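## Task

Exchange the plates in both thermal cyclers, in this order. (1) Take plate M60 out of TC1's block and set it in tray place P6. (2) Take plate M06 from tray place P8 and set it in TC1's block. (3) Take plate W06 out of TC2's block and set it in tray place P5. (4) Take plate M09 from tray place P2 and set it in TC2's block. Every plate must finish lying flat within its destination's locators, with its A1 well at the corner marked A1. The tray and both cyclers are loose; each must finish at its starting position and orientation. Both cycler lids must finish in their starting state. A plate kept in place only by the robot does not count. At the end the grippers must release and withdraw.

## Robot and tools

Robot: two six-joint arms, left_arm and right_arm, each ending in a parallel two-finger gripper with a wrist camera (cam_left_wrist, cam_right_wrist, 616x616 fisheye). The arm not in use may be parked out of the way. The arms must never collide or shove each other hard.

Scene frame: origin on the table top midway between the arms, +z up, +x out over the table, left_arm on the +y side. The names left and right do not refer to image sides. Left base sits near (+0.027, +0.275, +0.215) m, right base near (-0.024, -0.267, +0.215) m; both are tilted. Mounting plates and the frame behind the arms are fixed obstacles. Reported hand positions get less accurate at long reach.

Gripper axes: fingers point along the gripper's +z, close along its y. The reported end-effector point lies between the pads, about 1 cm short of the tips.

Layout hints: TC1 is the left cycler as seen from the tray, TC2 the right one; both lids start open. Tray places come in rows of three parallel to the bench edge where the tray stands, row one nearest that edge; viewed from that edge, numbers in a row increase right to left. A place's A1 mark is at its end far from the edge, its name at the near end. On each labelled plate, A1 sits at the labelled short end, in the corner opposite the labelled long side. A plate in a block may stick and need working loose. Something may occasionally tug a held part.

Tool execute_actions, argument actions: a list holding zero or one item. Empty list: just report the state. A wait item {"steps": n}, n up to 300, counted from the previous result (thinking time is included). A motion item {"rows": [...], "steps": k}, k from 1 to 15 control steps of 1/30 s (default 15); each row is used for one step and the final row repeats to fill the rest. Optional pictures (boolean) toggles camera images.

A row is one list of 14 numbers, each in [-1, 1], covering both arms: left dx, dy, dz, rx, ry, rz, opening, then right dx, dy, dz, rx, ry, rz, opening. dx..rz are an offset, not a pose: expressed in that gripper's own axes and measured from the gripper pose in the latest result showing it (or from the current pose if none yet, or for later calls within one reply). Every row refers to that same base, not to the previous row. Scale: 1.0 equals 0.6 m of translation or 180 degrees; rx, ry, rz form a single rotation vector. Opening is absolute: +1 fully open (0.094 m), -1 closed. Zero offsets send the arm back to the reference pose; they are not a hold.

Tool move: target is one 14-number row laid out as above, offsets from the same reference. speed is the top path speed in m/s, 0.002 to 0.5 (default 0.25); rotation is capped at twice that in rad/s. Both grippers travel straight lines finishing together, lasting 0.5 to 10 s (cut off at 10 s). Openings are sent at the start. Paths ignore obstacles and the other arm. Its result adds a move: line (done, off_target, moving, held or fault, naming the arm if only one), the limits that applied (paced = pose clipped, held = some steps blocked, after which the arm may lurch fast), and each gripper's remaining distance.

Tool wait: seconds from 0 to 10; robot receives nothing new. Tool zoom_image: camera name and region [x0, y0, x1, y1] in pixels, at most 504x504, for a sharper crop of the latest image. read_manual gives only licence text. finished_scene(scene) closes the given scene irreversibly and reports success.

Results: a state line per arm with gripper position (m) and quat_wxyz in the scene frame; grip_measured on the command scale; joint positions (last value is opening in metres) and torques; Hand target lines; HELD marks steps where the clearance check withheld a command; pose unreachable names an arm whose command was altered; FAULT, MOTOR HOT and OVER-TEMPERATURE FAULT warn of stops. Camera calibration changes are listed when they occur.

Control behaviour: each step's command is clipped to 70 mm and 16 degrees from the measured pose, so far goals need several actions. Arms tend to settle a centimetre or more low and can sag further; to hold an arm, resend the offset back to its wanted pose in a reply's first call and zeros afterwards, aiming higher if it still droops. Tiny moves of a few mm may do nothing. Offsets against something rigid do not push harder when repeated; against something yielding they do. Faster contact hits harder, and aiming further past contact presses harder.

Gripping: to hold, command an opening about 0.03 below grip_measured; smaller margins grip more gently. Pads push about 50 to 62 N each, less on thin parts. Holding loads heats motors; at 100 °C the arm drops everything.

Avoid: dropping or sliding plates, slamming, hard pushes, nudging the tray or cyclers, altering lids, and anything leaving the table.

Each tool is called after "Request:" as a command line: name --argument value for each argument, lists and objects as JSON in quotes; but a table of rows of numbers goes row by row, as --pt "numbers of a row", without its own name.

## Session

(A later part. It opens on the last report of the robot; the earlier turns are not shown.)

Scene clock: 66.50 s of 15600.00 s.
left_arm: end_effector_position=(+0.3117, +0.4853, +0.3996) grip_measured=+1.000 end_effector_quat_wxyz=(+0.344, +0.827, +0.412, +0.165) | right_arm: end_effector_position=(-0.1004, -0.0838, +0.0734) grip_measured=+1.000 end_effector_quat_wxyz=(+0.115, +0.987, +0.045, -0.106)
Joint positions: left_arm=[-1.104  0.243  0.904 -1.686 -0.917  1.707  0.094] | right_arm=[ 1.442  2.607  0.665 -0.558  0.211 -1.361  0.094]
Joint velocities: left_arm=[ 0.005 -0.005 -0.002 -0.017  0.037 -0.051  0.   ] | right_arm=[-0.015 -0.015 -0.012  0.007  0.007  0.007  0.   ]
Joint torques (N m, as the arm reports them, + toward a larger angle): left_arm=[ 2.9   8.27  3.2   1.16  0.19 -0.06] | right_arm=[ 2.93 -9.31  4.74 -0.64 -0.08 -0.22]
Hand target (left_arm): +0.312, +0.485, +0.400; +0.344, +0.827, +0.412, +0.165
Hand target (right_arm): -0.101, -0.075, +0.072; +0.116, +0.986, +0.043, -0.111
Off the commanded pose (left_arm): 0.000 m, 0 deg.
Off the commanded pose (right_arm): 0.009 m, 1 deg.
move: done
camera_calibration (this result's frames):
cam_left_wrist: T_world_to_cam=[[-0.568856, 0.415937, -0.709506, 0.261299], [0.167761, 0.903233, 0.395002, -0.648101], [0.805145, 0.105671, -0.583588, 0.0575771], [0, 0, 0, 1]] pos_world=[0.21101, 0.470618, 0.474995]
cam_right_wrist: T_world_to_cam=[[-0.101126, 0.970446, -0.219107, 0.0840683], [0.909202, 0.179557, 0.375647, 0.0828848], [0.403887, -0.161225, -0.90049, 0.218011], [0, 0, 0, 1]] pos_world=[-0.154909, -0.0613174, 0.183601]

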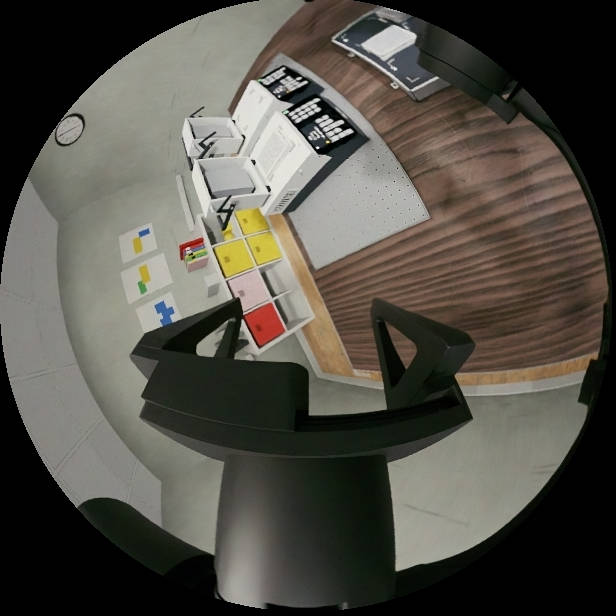

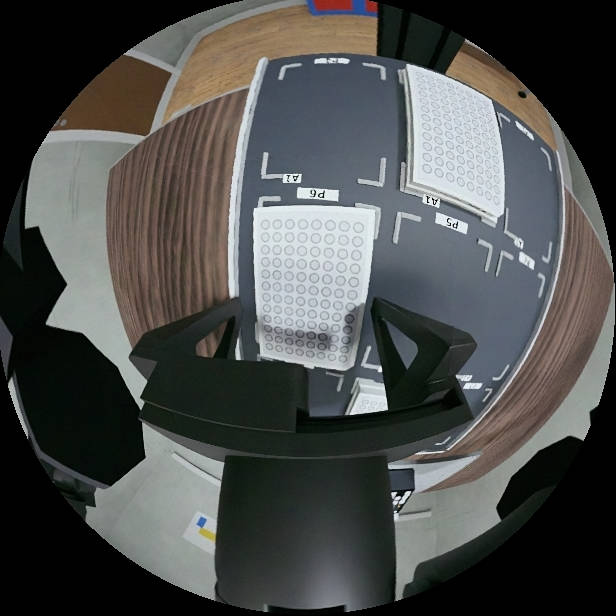

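Wrong sign; rx +0.07.

Request:
move --target '[0,0,0,0,0,0,1, 0,-0.015,0.0,0.07,0,0,1]' --speed 0.05

Request:
move --target '[0,0,0,0,0,0,1, 0,0,0.0,0,0,0,0.4]'

Scene clock: 69.73 s of 15600.00 s.
left_arm: end_effector_position=(+0.3117, +0.4853, +0.3996) grip_measured=+1.000 end_effector_quat_wxyz=(+0.344, +0.827, +0.412, +0.165) | right_arm: end_effector_position=(-0.1021, -0.0750, +0.0692) grip_measured=+1.000 end_effector_quat_wxyz=(+0.015, +0.993, +0.026, -0.114)
Joint positions: left_arm=[-1.104  0.243  0.904 -1.686 -0.917  1.707  0.094] | right_arm=[ 1.46   2.559  0.551 -0.288  0.23  -1.378  0.094]
Joint velocities: left_arm=[-0.024 -0.005 -0.012  0.002 -0.037  0.022  0.   ] | right_arm=[-0.005 -0.015 -0.012  0.012 -0.051 -0.051  0.   ]
Joint torques (N m, as the arm reports them, + toward a larger angle): left_arm=[ 2.12  8.02  3.1   1.13  0.15 -0.07] | right_arm=[  5.23 -10.36   2.18   0.8   -0.06  -0.25]
Hand target (left_arm): +0.312, +0.485, +0.400; +0.344, +0.827, +0.412, +0.165
Hand target (right_arm): -0.101, -0.075, +0.071; +0.006, +0.993, +0.034, -0.109
Off the commanded pose (left_arm): 0.000 m, 0 deg.
Off the commanded pose (right_arm): 0.002 m, 1 deg.
move: done
camera_calibration (this result's frames):
cam_left_wrist: T_world_to_cam=[[-0.568856, 0.415937, -0.709506, 0.261299], [0.167761, 0.903233, 0.395002, -0.648101], [0.805145, 0.105671, -0.583588, 0.0575771], [0, 0, 0, 1]] pos_world=[0.21101, 0.470618, 0.474995]
cam_right_wrist: T_world_to_cam=[[-0.0428472, 0.998744, -0.0259641, 0.0690816], [0.922848, 0.049521, 0.381968, 0.0756606], [0.382774, -0.00759464, -0.923811, 0.227323], [0, 0, 0, 1]] pos_world=[-0.153877, -0.0710152, 0.182898]

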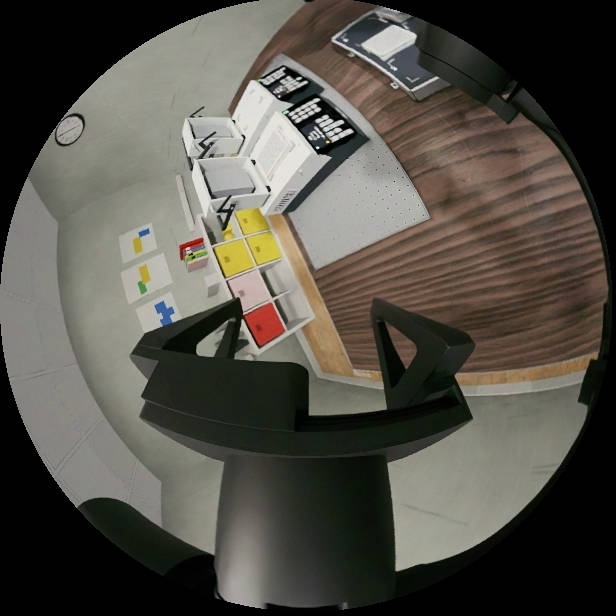

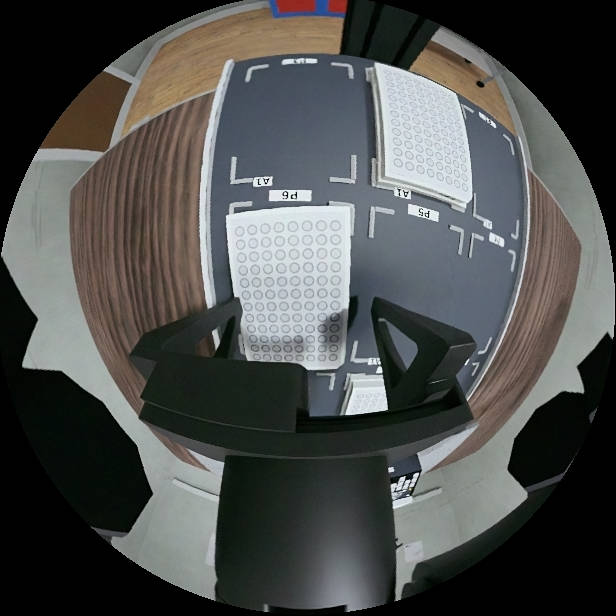

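Scene clock: 70.23 s of 15600.00 s.
left_arm: end_effector_position=(+0.3117, +0.4853, +0.3996) grip_measured=+1.000 end_effector_quat_wxyz=(+0.344, +0.827, +0.412, +0.165) | right_arm: end_effector_position=(-0.1021, -0.0750, +0.0692) grip_measured=+0.403 end_effector_quat_wxyz=(+0.015, +0.993, +0.026, -0.114)
Joint positions: left_arm=[-1.104  0.243  0.904 -1.686 -0.917  1.707  0.094] | right_arm=[ 1.46   2.559  0.551 -0.288  0.23  -1.378  0.066]
Joint velocities: left_arm=[ 0.005  0.005 -0.002 -0.012  0.022  0.051  0.   ] | right_arm=[-0.005 -0.015 -0.002  0.002 -0.051 -0.007  0.   ]
Joint torques (N m, as the arm reports them, + toward a larger angle): left_arm=[ 2.7   7.93  3.11  1.22  0.17 -0.04] | right_arm=[ 4.09 -9.63  2.84  0.29 -0.17 -0.14]
Hand target (left_arm): +0.312, +0.485, +0.400; +0.344, +0.827, +0.412, +0.165
Hand target (right_arm): -0.102, -0.075, +0.069; +0.015, +0.993, +0.026, -0.114
Off the commanded pose (left_arm): 0.000 m, 0 deg.
Off the commanded pose (right_arm): 0.000 m, 0 deg.
move: done
camera_calibration (this result's frames):
cam_left_wrist: T_world_to_cam=[[-0.568856, 0.415937, -0.709506, 0.261299], [0.167761, 0.903233, 0.395002, -0.648101], [0.805145, 0.105671, -0.583588, 0.0575771], [0, 0, 0, 1]] pos_world=[0.21101, 0.470618, 0.474995]
cam_right_wrist: T_world_to_cam=[[-0.0428472, 0.998744, -0.0259641, 0.0690816], [0.922848, 0.049521, 0.381968, 0.0756606], [0.382774, -0.00759464, -0.923811, 0.227323], [0, 0, 0, 1]] pos_world=[-0.153877, -0.0710152, 0.182898]

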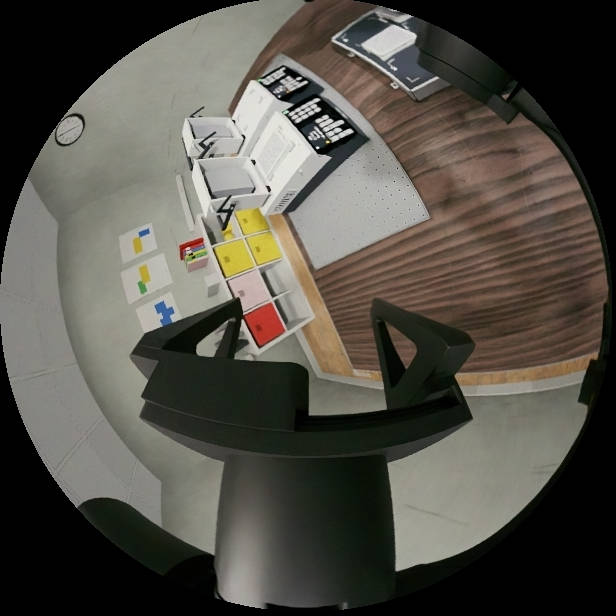

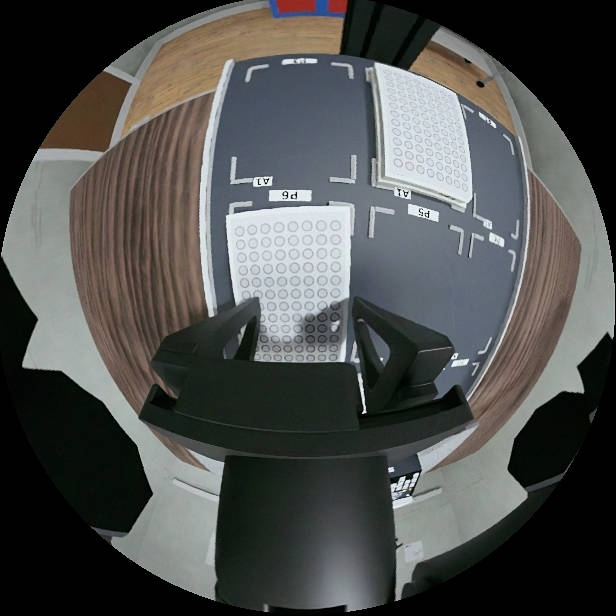

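Fingers still above plate. Open, shift −y 1 cm, then down.

Request:
move --target '[0,0,0,0,0,0,1, 0,0.018,0.0,0,0,0,1]' --speed 0.05

Request:
move --target '[0,0,0,0,0,0,1, 0,0,0.022,0,0,0,1]' --speed 0.05

Scene clock: 71.73 s of 15600.00 s.
left_arm: end_effector_position=(+0.3117, +0.4853, +0.3996) grip_measured=+1.000 end_effector_quat_wxyz=(+0.344, +0.827, +0.412, +0.165) | right_arm: end_effector_position=(-0.1014, -0.0862, +0.0673) grip_measured=+1.000 end_effector_quat_wxyz=(+0.022, +0.993, +0.028, -0.115)
Joint positions: left_arm=[-1.104  0.243  0.904 -1.686 -0.917  1.707  0.094] | right_arm=[ 1.46   2.559  0.531 -0.282  0.224 -1.376  0.094]
Joint velocities: left_arm=[-0.024 -0.005  0.002 -0.022  0.007  0.081  0.   ] | right_arm=[-0.005  0.005 -0.002 -0.012  0.022  0.022  0.   ]
Joint torques (N m, as the arm reports them, + toward a larger angle): left_arm=[ 2.39  8.43  3.05  1.08  0.18 -0.05] | right_arm=[  5.04 -10.1    2.04   0.73  -0.27  -0.03]
Hand target (left_arm): +0.312, +0.485, +0.400; +0.344, +0.827, +0.412, +0.165
Hand target (right_arm): -0.102, -0.086, +0.069; +0.015, +0.993, +0.026, -0.114
Off the commanded pose (left_arm): 0.000 m, 0 deg.
Off the commanded pose (right_arm): 0.002 m, 1 deg.
move: done
camera_calibration (this result's frames):
cam_left_wrist: T_world_to_cam=[[-0.568856, 0.415937, -0.709506, 0.261299], [0.167761, 0.903233, 0.395002, -0.648101], [0.805145, 0.105671, -0.583588, 0.0575771], [0, 0, 0, 1]] pos_world=[0.21101, 0.470618, 0.474995]
cam_right_wrist: T_world_to_cam=[[-0.0475925, 0.998049, -0.0404029, 0.080677], [0.923715, 0.0593683, 0.378452, 0.0774655], [0.380113, -0.0193093, -0.924739, 0.224025], [0, 0, 0, 1]] pos_world=[-0.152871, -0.0807928, 0.181107]

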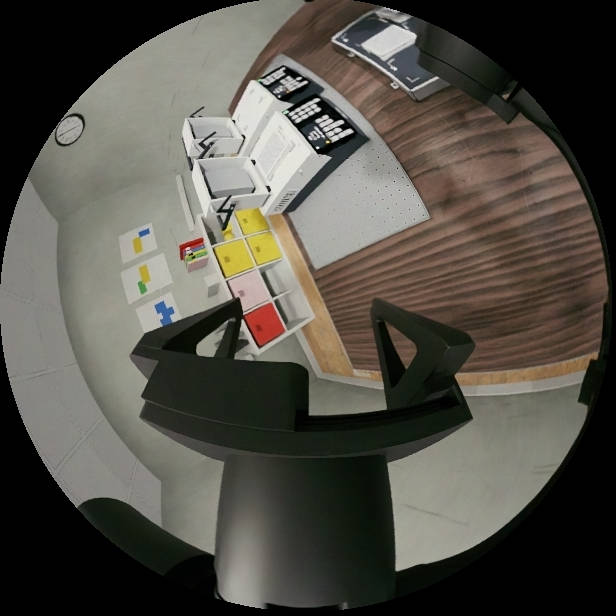

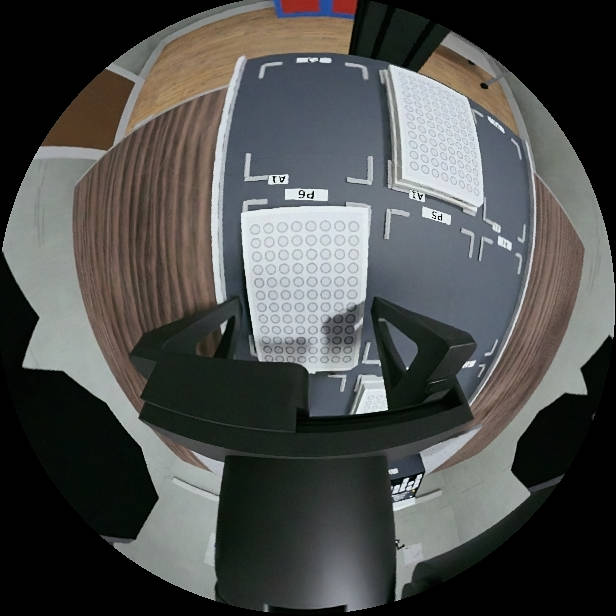

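Scene clock: 72.47 s of 15600.00 s.
left_arm: end_effector_position=(+0.3117, +0.4853, +0.3996) grip_measured=+1.000 end_effector_quat_wxyz=(+0.344, +0.827, +0.412, +0.165) | right_arm: end_effector_position=(-0.1041, -0.0875, +0.0575) grip_measured=+1.000 end_effector_quat_wxyz=(+0.021, +0.993, +0.029, -0.111)
Joint positions: left_arm=[-1.104  0.243  0.904 -1.686 -0.917  1.707  0.094] | right_arm=[ 1.457  2.599  0.531 -0.241  0.234 -1.382  0.094]
Joint velocities: left_arm=[-0.005 -0.005 -0.002  0.002 -0.037 -0.037  0.   ] | right_arm=[-0.005 -0.005 -0.002  0.012 -0.007 -0.037  0.   ]
Joint torques (N m, as the arm reports them, + toward a larger angle): left_arm=[ 2.15  7.85  3.13  1.17  0.19 -0.07] | right_arm=[ 3.29 -9.1   2.4   0.9  -0.06 -0.2 ]
Hand target (left_arm): +0.312, +0.485, +0.400; +0.344, +0.827, +0.412, +0.165
Hand target (right_arm): -0.104, -0.087, +0.054; +0.022, +0.993, +0.028, -0.115
Off the commanded pose (left_arm): 0.000 m, 0 deg.
Off the commanded pose (right_arm): 0.003 m, 0 deg.
move: done
camera_calibration (this result's frames):
cam_left_wrist: T_world_to_cam=[[-0.568856, 0.415937, -0.709506, 0.261299], [0.167761, 0.903233, 0.395002, -0.648101], [0.805145, 0.105671, -0.583588, 0.0575771], [0, 0, 0, 1]] pos_world=[0.21101, 0.470618, 0.474995]
cam_right_wrist: T_world_to_cam=[[-0.0502858, 0.998029, -0.0375331, 0.081003], [0.920742, 0.0608852, 0.385391, 0.0831458], [0.386917, -0.0151786, -0.92199, 0.216807], [0, 0, 0, 1]] pos_world=[-0.156369, -0.0826149, 0.170891]

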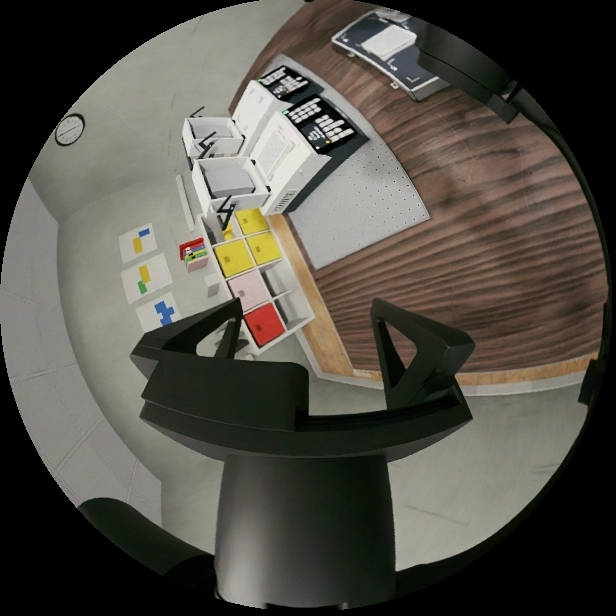

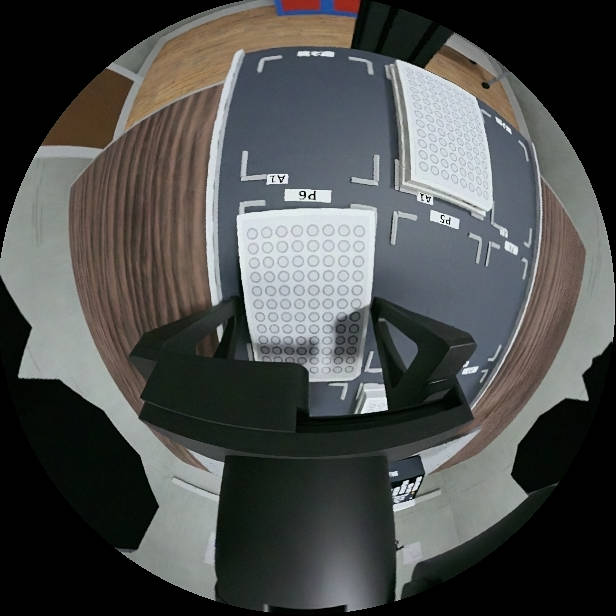

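Request:
move --target '[0,0,0,0,0,0,1, 0,0,0.0,0,0,0,0.4]'

Request:
move --target '[0,0,0,0,0,0,1, -0.012,-0.003,-0.012,0,0,0.01,0.4]' --speed 0.03

Scene clock: 74.10 s of 15600.00 s.
left_arm: end_effector_position=(+0.3117, +0.4853, +0.3996) grip_measured=+1.000 end_effector_quat_wxyz=(+0.344, +0.827, +0.412, +0.165) | right_arm: end_effector_position=(-0.1040, -0.0875, +0.0575) grip_measured=+0.732 end_effector_quat_wxyz=(+0.021, +0.993, +0.030, -0.111)
Joint positions: left_arm=[-1.104  0.243  0.904 -1.686 -0.917  1.707  0.094] | right_arm=[ 1.457  2.599  0.531 -0.241  0.234 -1.382  0.081]
Joint velocities: left_arm=[-0.005  0.005 -0.002  0.007 -0.081 -0.037  0.   ] | right_arm=[-0.015 -0.005  0.002  0.007  0.007 -0.095 -0.   ]
Joint torques (N m, as the arm reports them, + toward a larger angle): left_arm=[ 2.47  8.07  3.01  1.12  0.19 -0.05] | right_arm=[ 3.95 -9.61  2.33  0.26 -0.17 -0.13]
Hand target (left_arm): +0.312, +0.485, +0.400; +0.344, +0.827, +0.412, +0.165
Hand target (right_arm): -0.104, -0.087, +0.057; +0.021, +0.993, +0.029, -0.111
Off the commanded pose (left_arm): 0.000 m, 0 deg.
Off the commanded pose (right_arm): 0.000 m, 0 deg.
move: done
camera_calibration (this result's frames):
cam_left_wrist: T_world_to_cam=[[-0.568856, 0.415937, -0.709506, 0.261299], [0.167761, 0.903233, 0.395002, -0.648101], [0.805145, 0.105671, -0.583588, 0.0575771], [0, 0, 0, 1]] pos_world=[0.21101, 0.470618, 0.474995]
cam_right_wrist: T_world_to_cam=[[-0.0510125, 0.998002, -0.0372893, 0.0808978], [0.920569, 0.0614663, 0.385714, 0.0831078], [0.387235, -0.0146511, -0.921865, 0.216842], [0, 0, 0, 1]] pos_world=[-0.156349, -0.0826675, 0.17086]

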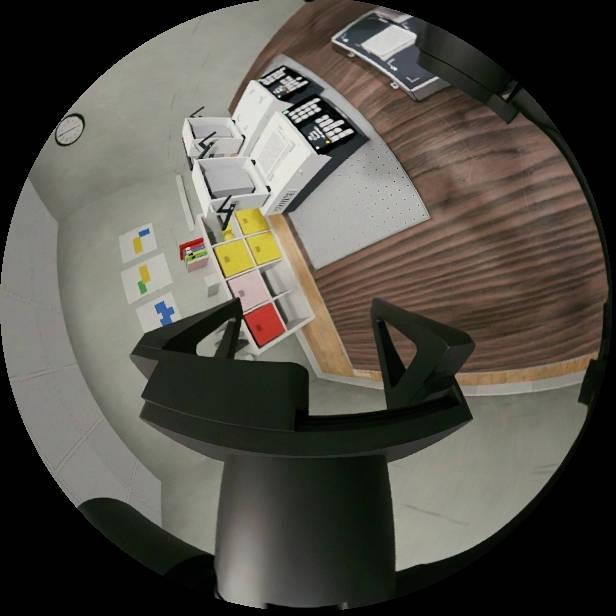

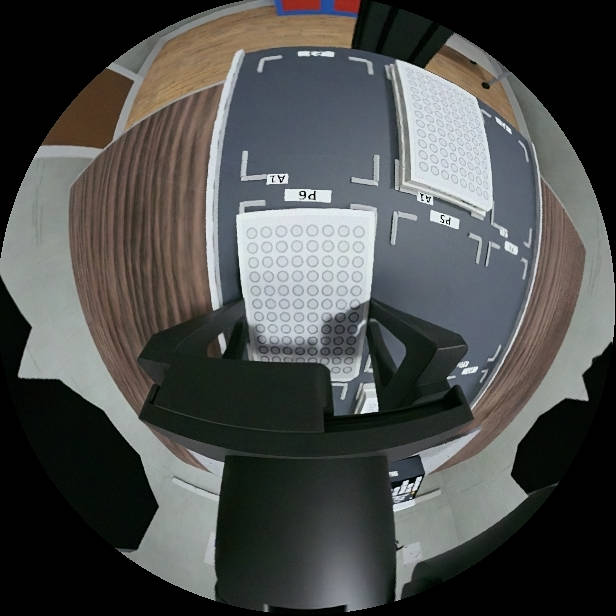

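Scene clock: 74.87 s of 15600.00 s.
left_arm: end_effector_position=(+0.3117, +0.4853, +0.3996) grip_measured=+1.000 end_effector_quat_wxyz=(+0.344, +0.827, +0.412, +0.165) | right_arm: end_effector_position=(-0.1085, -0.0924, +0.0617) grip_measured=+0.732 end_effector_quat_wxyz=(+0.029, +0.993, +0.017, -0.112)
Joint positions: left_arm=[-1.104  0.243  0.904 -1.686 -0.917  1.707  0.094] | right_arm=[ 1.497  2.593  0.531 -0.267  0.201 -1.324  0.081]
Joint velocities: left_arm=[-0.005  0.005  0.002 -0.007 -0.007  0.007  0.   ] | right_arm=[-0.005 -0.005 -0.007 -0.022 -0.007  0.081 -0.001]
Joint torques (N m, as the arm reports them, + toward a larger angle): left_arm=[ 2.28  7.7   3.13  1.22  0.19 -0.06] | right_arm=[  4.01 -10.58   3.24  -0.1   -0.28  -0.07]
Hand target (left_arm): +0.312, +0.485, +0.400; +0.344, +0.827, +0.412, +0.165
Hand target (right_arm): -0.110, -0.086, +0.066; +0.023, +0.993, +0.014, -0.111
Off the commanded pose (left_arm): 0.000 m, 0 deg.
Off the commanded pose (right_arm): 0.008 m, 1 deg.
move: done
camera_calibration (this result's frames):
cam_left_wrist: T_world_to_cam=[[-0.568856, 0.415937, -0.709506, 0.261299], [0.167761, 0.903233, 0.395002, -0.648101], [0.805145, 0.105671, -0.583588, 0.0575771], [0, 0, 0, 1]] pos_world=[0.21101, 0.470618, 0.474995]
cam_right_wrist: T_world_to_cam=[[-0.0287281, 0.997968, -0.0568805, 0.0893764], [0.922253, 0.0484091, 0.383545, 0.0850504], [0.385519, -0.0414397, -0.921769, 0.219785], [0, 0, 0, 1]] pos_world=[-0.160601, -0.0842042, 0.175054]

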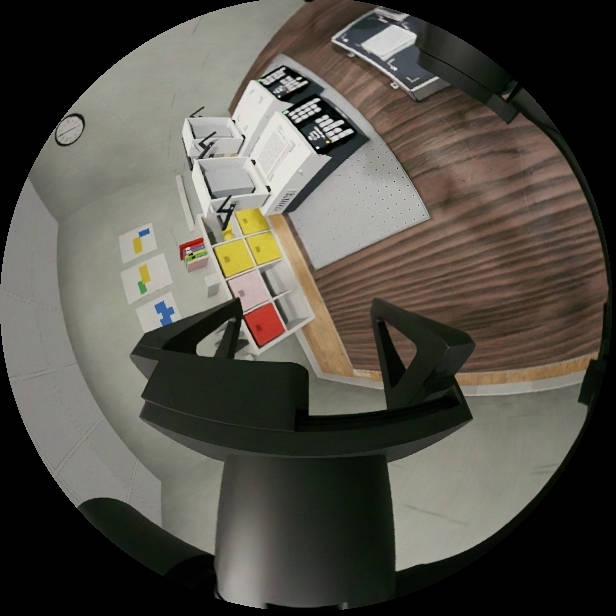

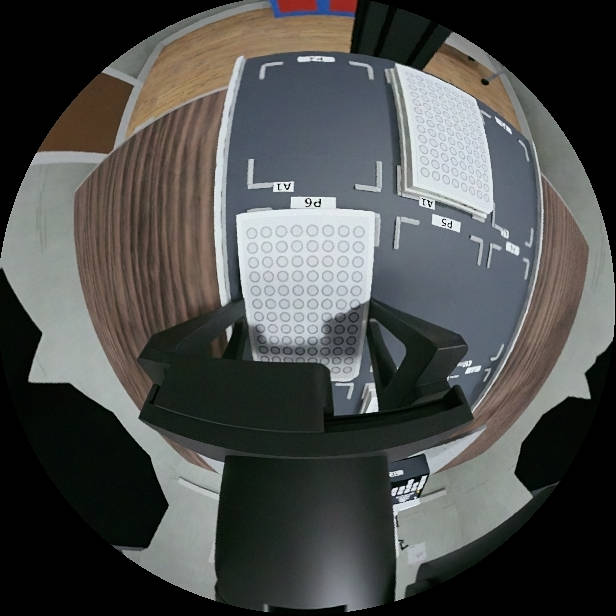

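Need +y ~6 mm and slightly more yaw.

Request:
move --target '[0,0,0,0,0,0,1, 0,-0.022,-0.004,0.01,0,0.008,0.4]' --speed 0.03

Scene clock: 79.50 s of 15600.00 s.
left_arm: end_effector_position=(+0.3117, +0.4853, +0.3996) grip_measured=+1.000 end_effector_quat_wxyz=(+0.344, +0.827, +0.412, +0.165) | right_arm: end_effector_position=(-0.1068, -0.0912, +0.0613) grip_measured=+0.732 end_effector_quat_wxyz=(+0.027, +0.994, +0.015, -0.107)
Joint positions: left_arm=[-1.104  0.243  0.904 -1.686 -0.917  1.707  0.094] | right_arm=[ 1.497  2.593  0.531 -0.265  0.213 -1.319  0.081]
Joint velocities: left_arm=[-0.005 -0.015 -0.002 -0.017 -0.022  0.081  0.   ] | right_arm=[-0.015  0.005 -0.007  0.007  0.007 -0.051 -0.001]
Joint torques (N m, as the arm reports them, + toward a larger angle): left_arm=[ 2.16  8.25  2.97  1.19  0.16 -0.08] | right_arm=[ 3.01 -9.99  3.55  0.79 -0.07 -0.07]
Hand target (left_arm): +0.312, +0.485, +0.400; +0.344, +0.827, +0.412, +0.165
Hand target (right_arm): -0.108, -0.079, +0.064; +0.015, +0.994, +0.003, -0.112
Off the commanded pose (left_arm): 0.000 m, 0 deg.
Off the commanded pose (right_arm): 0.012 m, 2 deg.
After step 90, 0.77 s passed at rest.
move: off_target (right_arm)
camera_calibration (this result's frames):
cam_left_wrist: T_world_to_cam=[[-0.568856, 0.415937, -0.709506, 0.261299], [0.167761, 0.903233, 0.395002, -0.648101], [0.805145, 0.105671, -0.583588, 0.0575771], [0, 0, 0, 1]] pos_world=[0.21101, 0.470618, 0.474995]
cam_right_wrist: T_world_to_cam=[[-0.0228918, 0.99836, -0.052469, 0.0886182], [0.91824, 0.0417518, 0.393818, 0.0819148], [0.395363, -0.039164, -0.91769, 0.219758], [0, 0, 0, 1]] pos_world=[-0.160073, -0.0832863, 0.17406]

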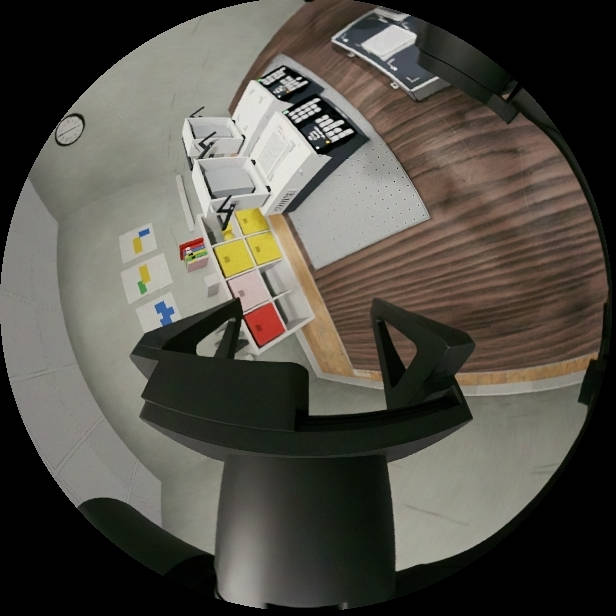

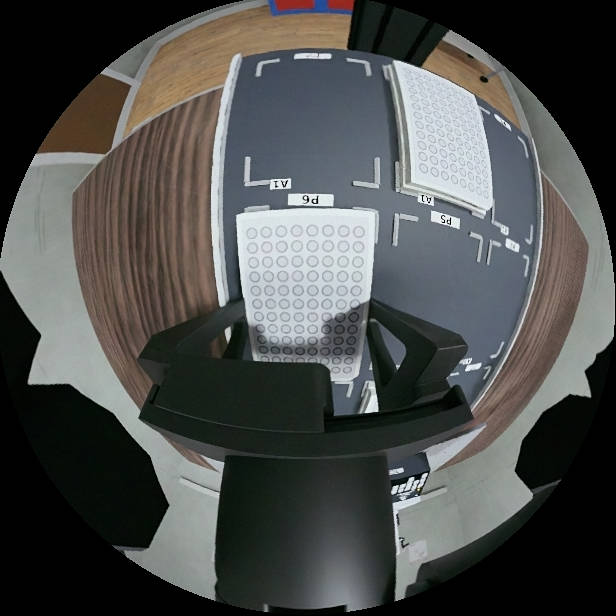

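Request:
move --target '[0,0,0,0,0,0,1, -0.004,-0.045,-0.01,0,0,0,0.4]' --speed 0.03

Scene clock: 81.40 s of 15600.00 s.
left_arm: end_effector_position=(+0.3117, +0.4853, +0.3996) grip_measured=+1.000 end_effector_quat_wxyz=(+0.344, +0.827, +0.412, +0.165) | right_arm: end_effector_position=(-0.1072, -0.0746, +0.0656) grip_measured=+0.732 end_effector_quat_wxyz=(+0.029, +0.994, +0.018, -0.102)
Joint positions: left_arm=[-1.104  0.243  0.904 -1.686 -0.917  1.707  0.094] | right_arm=[ 1.494  2.593  0.58  -0.32   0.224 -1.325  0.081]
Joint velocities: left_arm=[-0.005 -0.015  0.002 -0.002  0.007  0.066  0.   ] | right_arm=[-0.015 -0.024  0.002 -0.012 -0.022 -0.007  0.   ]
Joint torques (N m, as the arm reports them, + toward a larger angle): left_arm=[ 2.42  7.85  2.97  1.24  0.18 -0.05] | right_arm=[ 2.71 -9.83  4.6  -0.24 -0.06 -0.19]
Hand target (left_arm): +0.312, +0.485, +0.400; +0.344, +0.827, +0.412, +0.165
Hand target (right_arm): -0.108, -0.064, +0.066; +0.027, +0.994, +0.015, -0.107
Off the commanded pose (left_arm): 0.000 m, 0 deg.
Off the commanded pose (right_arm): 0.011 m, 1 deg.
move: off_target (right_arm)
camera_calibration (this result's frames):
cam_left_wrist: T_world_to_cam=[[-0.568856, 0.415937, -0.709506, 0.261299], [0.167761, 0.903233, 0.395002, -0.648101], [0.805145, 0.105671, -0.583588, 0.0575771], [0, 0, 0, 1]] pos_world=[0.21101, 0.470618, 0.474995]
cam_right_wrist: T_world_to_cam=[[-0.0285534, 0.998016, -0.0561129, 0.071831], [0.913958, 0.0487993, 0.402863, 0.0793701], [0.404802, -0.0397818, -0.913539, 0.225249], [0, 0, 0, 1]] pos_world=[-0.161671, -0.0666009, 0.177829]

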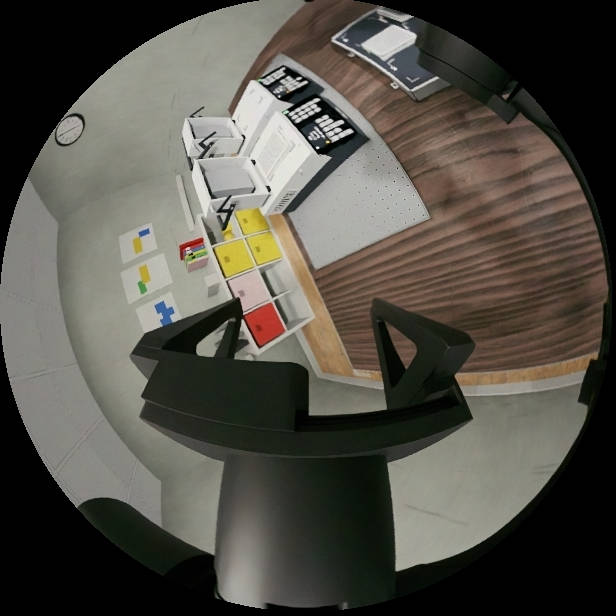

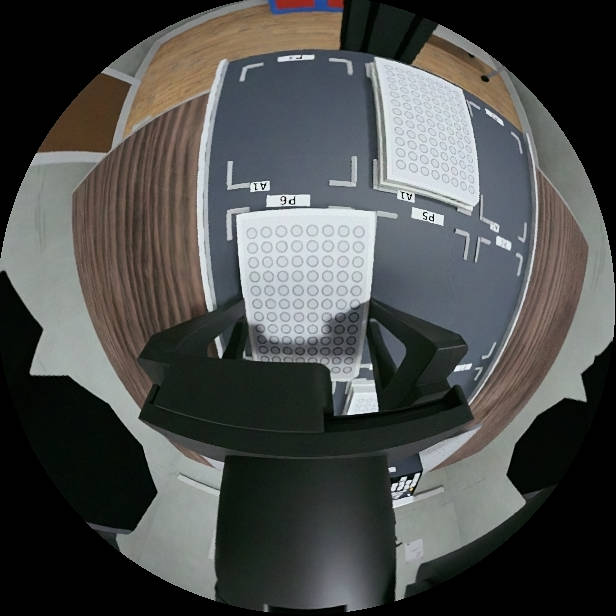

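Target y −0.087.

Request:
move --target '[0,0,0,0,0,0,1, -0.003,0.02,0,0,0,0.005,0.4]' --speed 0.03

Scene clock: 82.97 s of 15600.00 s.
left_arm: end_effector_position=(+0.3117, +0.4853, +0.3996) grip_measured=+1.000 end_effector_quat_wxyz=(+0.344, +0.827, +0.412, +0.165) | right_arm: end_effector_position=(-0.1083, -0.0870, +0.0647) grip_measured=+0.732 end_effector_quat_wxyz=(+0.037, +0.994, +0.012, -0.103)
Joint positions: left_arm=[-1.104  0.243  0.904 -1.686 -0.917  1.707  0.094] | right_arm=[ 1.51   2.593  0.557 -0.315  0.206 -1.298  0.081]
Joint velocities: left_arm=[-0.005 -0.005 -0.017 -0.022 -0.022 -0.051  0.   ] | right_arm=[ 0.005 -0.005 -0.012  0.017 -0.007  0.066  0.   ]
Joint torques (N m, as the arm reports them, + toward a larger angle): left_arm=[ 2.61  8.14  3.09  1.18  0.17 -0.07] | right_arm=[  4.62 -10.15   2.19   0.72  -0.27  -0.08]
Hand target (left_arm): +0.312, +0.485, +0.400; +0.344, +0.827, +0.412, +0.165
Hand target (right_arm): -0.109, -0.087, +0.067; +0.030, +0.994, +0.010, -0.102
Off the commanded pose (left_arm): 0.000 m, 0 deg.
Off the commanded pose (right_arm): 0.002 m, 1 deg.
move: done
camera_calibration (this result's frames):
cam_left_wrist: T_world_to_cam=[[-0.568856, 0.415937, -0.709506, 0.261299], [0.167761, 0.903233, 0.395002, -0.648101], [0.805145, 0.105671, -0.583588, 0.0575771], [0, 0, 0, 1]] pos_world=[0.21101, 0.470618, 0.474995]
cam_right_wrist: T_world_to_cam=[[-0.0197128, 0.997137, -0.0730007, 0.0860949], [0.915049, 0.0474141, 0.400547, 0.0815028], [0.402862, -0.0589033, -0.913363, 0.222443], [0, 0, 0, 1]] pos_world=[-0.162496, -0.0766102, 0.17681]

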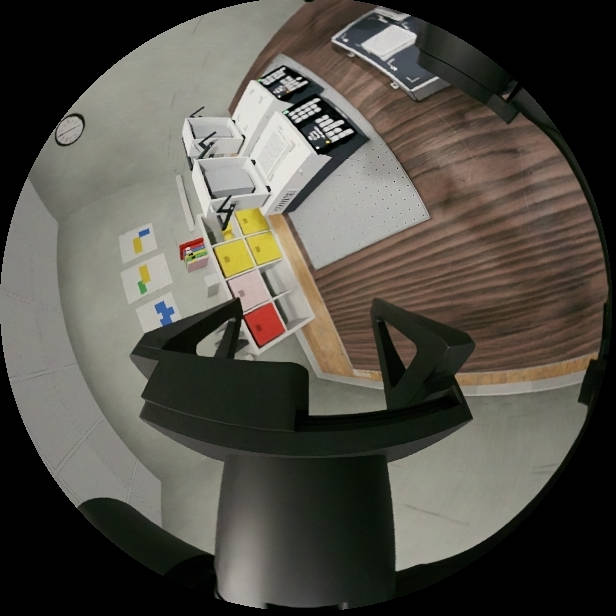

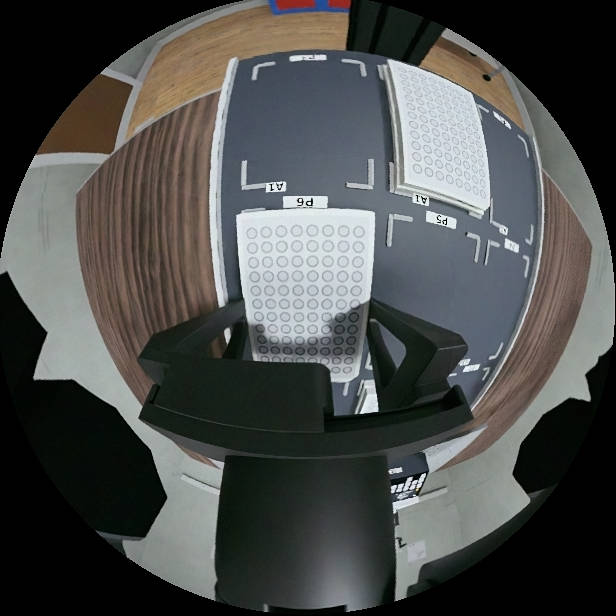

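Request:
move --target '[0,0,0,0,0,0,1, 0.003,0,0.015,0,0,0,0.4]' --speed 0.03

Request:
move --target '[0,0,0,0,0,0,1, 0,0,0,0,0,0,1]'

Request:
move --target '[0,0,0,0,0,0,1, 0,0,-0.1,0,0,0,1]' --speed 0.1

Scene clock: 85.00 s of 15600.00 s.
left_arm: end_effector_position=(+0.3117, +0.4853, +0.3996) grip_measured=+1.000 end_effector_quat_wxyz=(+0.344, +0.827, +0.412, +0.165) | right_arm: end_effector_position=(-0.1082, -0.0849, +0.0602) grip_measured=+0.732 end_effector_quat_wxyz=(+0.032, +0.994, +0.012, -0.100)
Joint positions: left_arm=[-1.104  0.243  0.904 -1.686 -0.917  1.707  0.094] | right_arm=[ 1.503  2.607  0.557 -0.29   0.219 -1.304  0.081]
Joint velocities: left_arm=[-0.005 -0.005 -0.007  0.002 -0.007 -0.022  0.   ] | right_arm=[-0.005 -0.024 -0.002  0.007 -0.022 -0.051 -0.001]
Joint torques (N m, as the arm reports them, + toward a larger angle): left_arm=[ 1.76  8.37  3.08  1.12  0.16 -0.05] | right_arm=[ 2.05 -8.84  2.76  0.75 -0.06 -0.24]
Hand target (left_arm): +0.312, +0.485, +0.400; +0.344, +0.827, +0.412, +0.165
Hand target (right_arm): -0.108, -0.088, +0.056; +0.037, +0.994, +0.012, -0.103
Off the commanded pose (left_arm): 0.000 m, 0 deg.
Off the commanded pose (right_arm): 0.005 m, 1 deg.
move: done
camera_calibration (this result's frames):
cam_left_wrist: T_world_to_cam=[[-0.568856, 0.415937, -0.709506, 0.261299], [0.167761, 0.903233, 0.395002, -0.648101], [0.805145, 0.105671, -0.583588, 0.0575771], [0, 0, 0, 1]] pos_world=[0.21101, 0.470618, 0.474995]
cam_right_wrist: T_world_to_cam=[[-0.0167904, 0.997891, -0.0627062, 0.0834509], [0.912822, 0.0408907, 0.406305, 0.0818858], [0.408012, -0.0504176, -0.911583, 0.219646], [0, 0, 0, 1]] pos_world=[-0.162964, -0.0755492, 0.172188]

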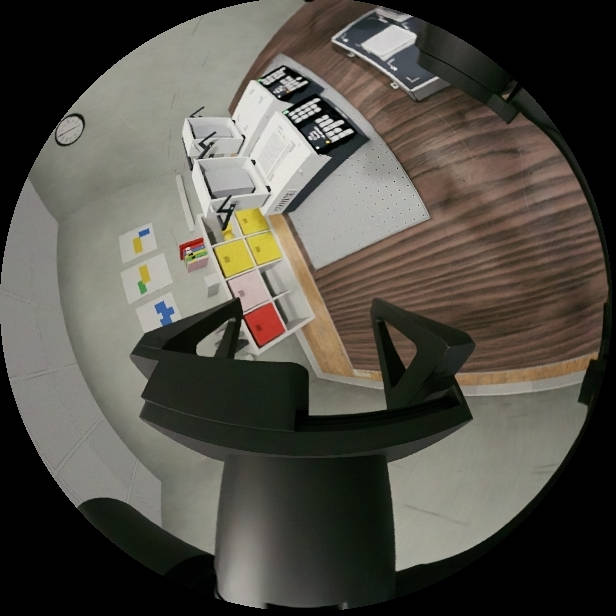

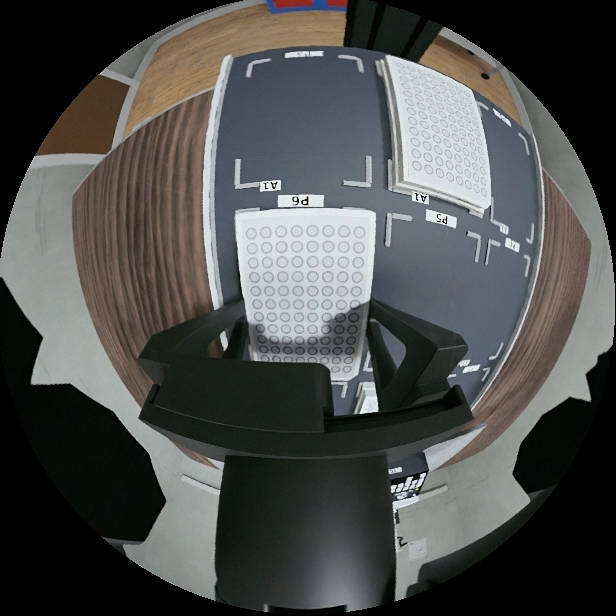

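Scene clock: 85.50 s of 15600.00 s.
left_arm: end_effector_position=(+0.3117, +0.4853, +0.3996) grip_measured=+1.000 end_effector_quat_wxyz=(+0.344, +0.827, +0.412, +0.165) | right_arm: end_effector_position=(-0.1082, -0.0849, +0.0602) grip_measured=+1.000 end_effector_quat_wxyz=(+0.032, +0.994, +0.012, -0.100)
Joint positions: left_arm=[-1.104  0.243  0.904 -1.686 -0.917  1.707  0.094] | right_arm=[ 1.503  2.607  0.557 -0.29   0.219 -1.304  0.094]
Joint velocities: left_arm=[-0.015 -0.015  0.007  0.002 -0.007 -0.037  0.   ] | right_arm=[-0.005  0.005  0.007  0.002 -0.066 -0.022  0.   ]
Joint torques (N m, as the arm reports them, + toward a larger angle): left_arm=[ 2.22  8.07  3.1   1.12  0.19 -0.05] | right_arm=[  3.71 -10.18   2.4    0.21  -0.16  -0.15]
Hand target (left_arm): +0.312, +0.485, +0.400; +0.344, +0.827, +0.412, +0.165
Hand target (right_arm): -0.108, -0.085, +0.060; +0.032, +0.994, +0.012, -0.100
Off the commanded pose (left_arm): 0.000 m, 0 deg.
Off the commanded pose (right_arm): 0.000 m, 0 deg.
move: done
camera_calibration (this result's frames):
cam_left_wrist: T_world_to_cam=[[-0.568856, 0.415937, -0.709506, 0.261299], [0.167761, 0.903233, 0.395002, -0.648101], [0.805145, 0.105671, -0.583588, 0.0575771], [0, 0, 0, 1]] pos_world=[0.21101, 0.470618, 0.474995]
cam_right_wrist: T_world_to_cam=[[-0.0167904, 0.997891, -0.0627062, 0.0834509], [0.912822, 0.0408907, 0.406305, 0.0818858], [0.408012, -0.0504176, -0.911583, 0.219646], [0, 0, 0, 1]] pos_world=[-0.162964, -0.0755492, 0.172188]

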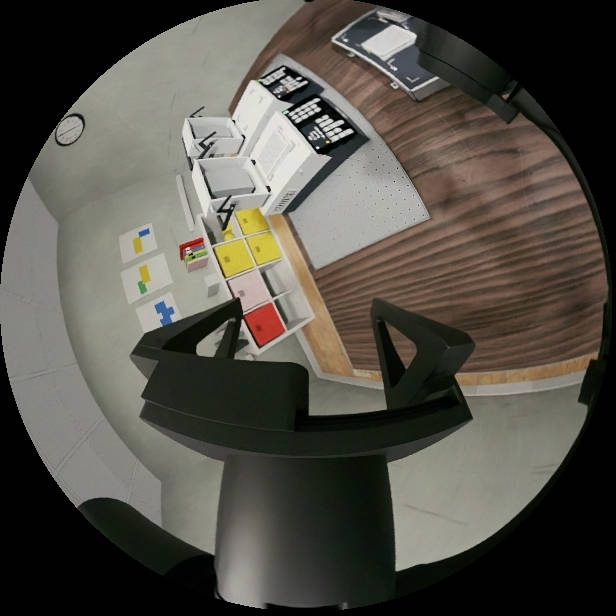

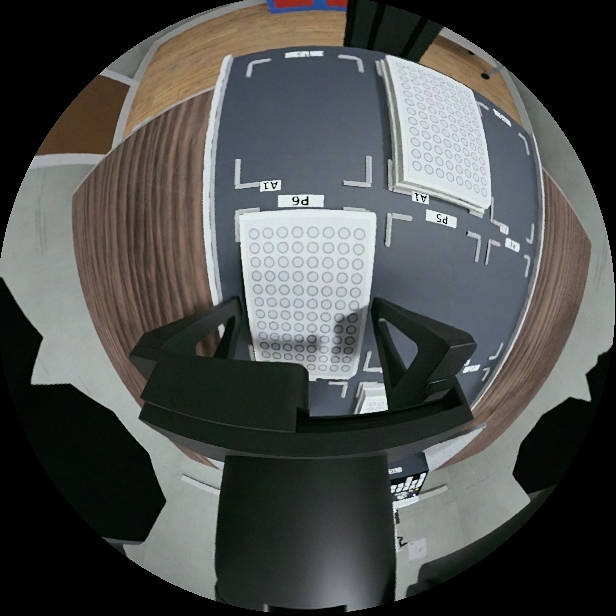

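Scene clock: 86.47 s of 15600.00 s.
left_arm: end_effector_position=(+0.3117, +0.4853, +0.3996) grip_measured=+1.000 end_effector_quat_wxyz=(+0.344, +0.827, +0.412, +0.165) | right_arm: end_effector_position=(-0.0944, -0.0842, +0.1170) grip_measured=+1.000 end_effector_quat_wxyz=(+0.034, +0.994, +0.012, -0.103)
Joint positions: left_arm=[-1.104  0.243  0.904 -1.686 -0.917  1.707  0.094] | right_arm=[ 1.558  2.398  0.557 -0.51   0.175 -1.264  0.094]
Joint velocities: left_arm=[-0.005  0.005  0.007  0.002  0.066  0.007  0.   ] | right_arm=[-0.005 -0.015 -0.012 -0.007 -0.051 -0.051  0.   ]
Joint torques (N m, as the arm reports them, + toward a larger angle): left_arm=[ 2.54  7.81  3.01  1.06  0.17 -0.08] | right_arm=[ 4.69 -8.91  5.28 -0.26 -0.25 -0.12]
Hand target (left_arm): +0.312, +0.485, +0.400; +0.344, +0.827, +0.412, +0.165
Hand target (right_arm): -0.096, -0.081, +0.120; +0.032, +0.994, +0.012, -0.100
Off the commanded pose (left_arm): 0.000 m, 0 deg.
Off the commanded pose (right_arm): 0.004 m, 0 deg.
move: done
camera_calibration (this result's frames):
cam_left_wrist: T_world_to_cam=[[-0.568856, 0.415937, -0.709506, 0.261299], [0.167761, 0.903233, 0.395002, -0.648101], [0.805145, 0.105671, -0.583588, 0.0575771], [0, 0, 0, 1]] pos_world=[0.21101, 0.470618, 0.474995]
cam_right_wrist: T_world_to_cam=[[-0.0183377, 0.997586, -0.0669736, 0.0868725], [0.914794, 0.0437736, 0.401541, 0.0472535], [0.403504, -0.0539038, -0.913389, 0.265347], [0, 0, 0, 1]] pos_world=[-0.148703, -0.074428, 0.229209]

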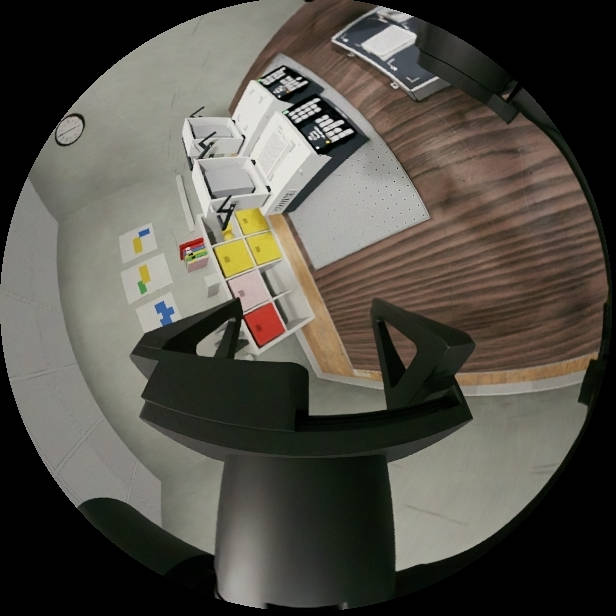

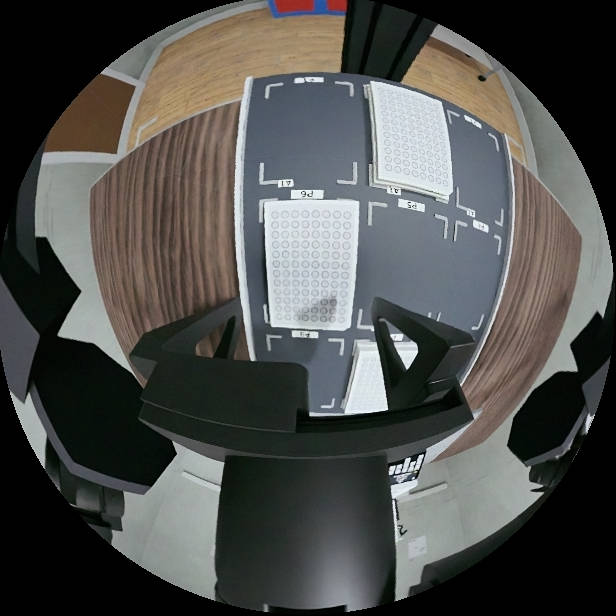

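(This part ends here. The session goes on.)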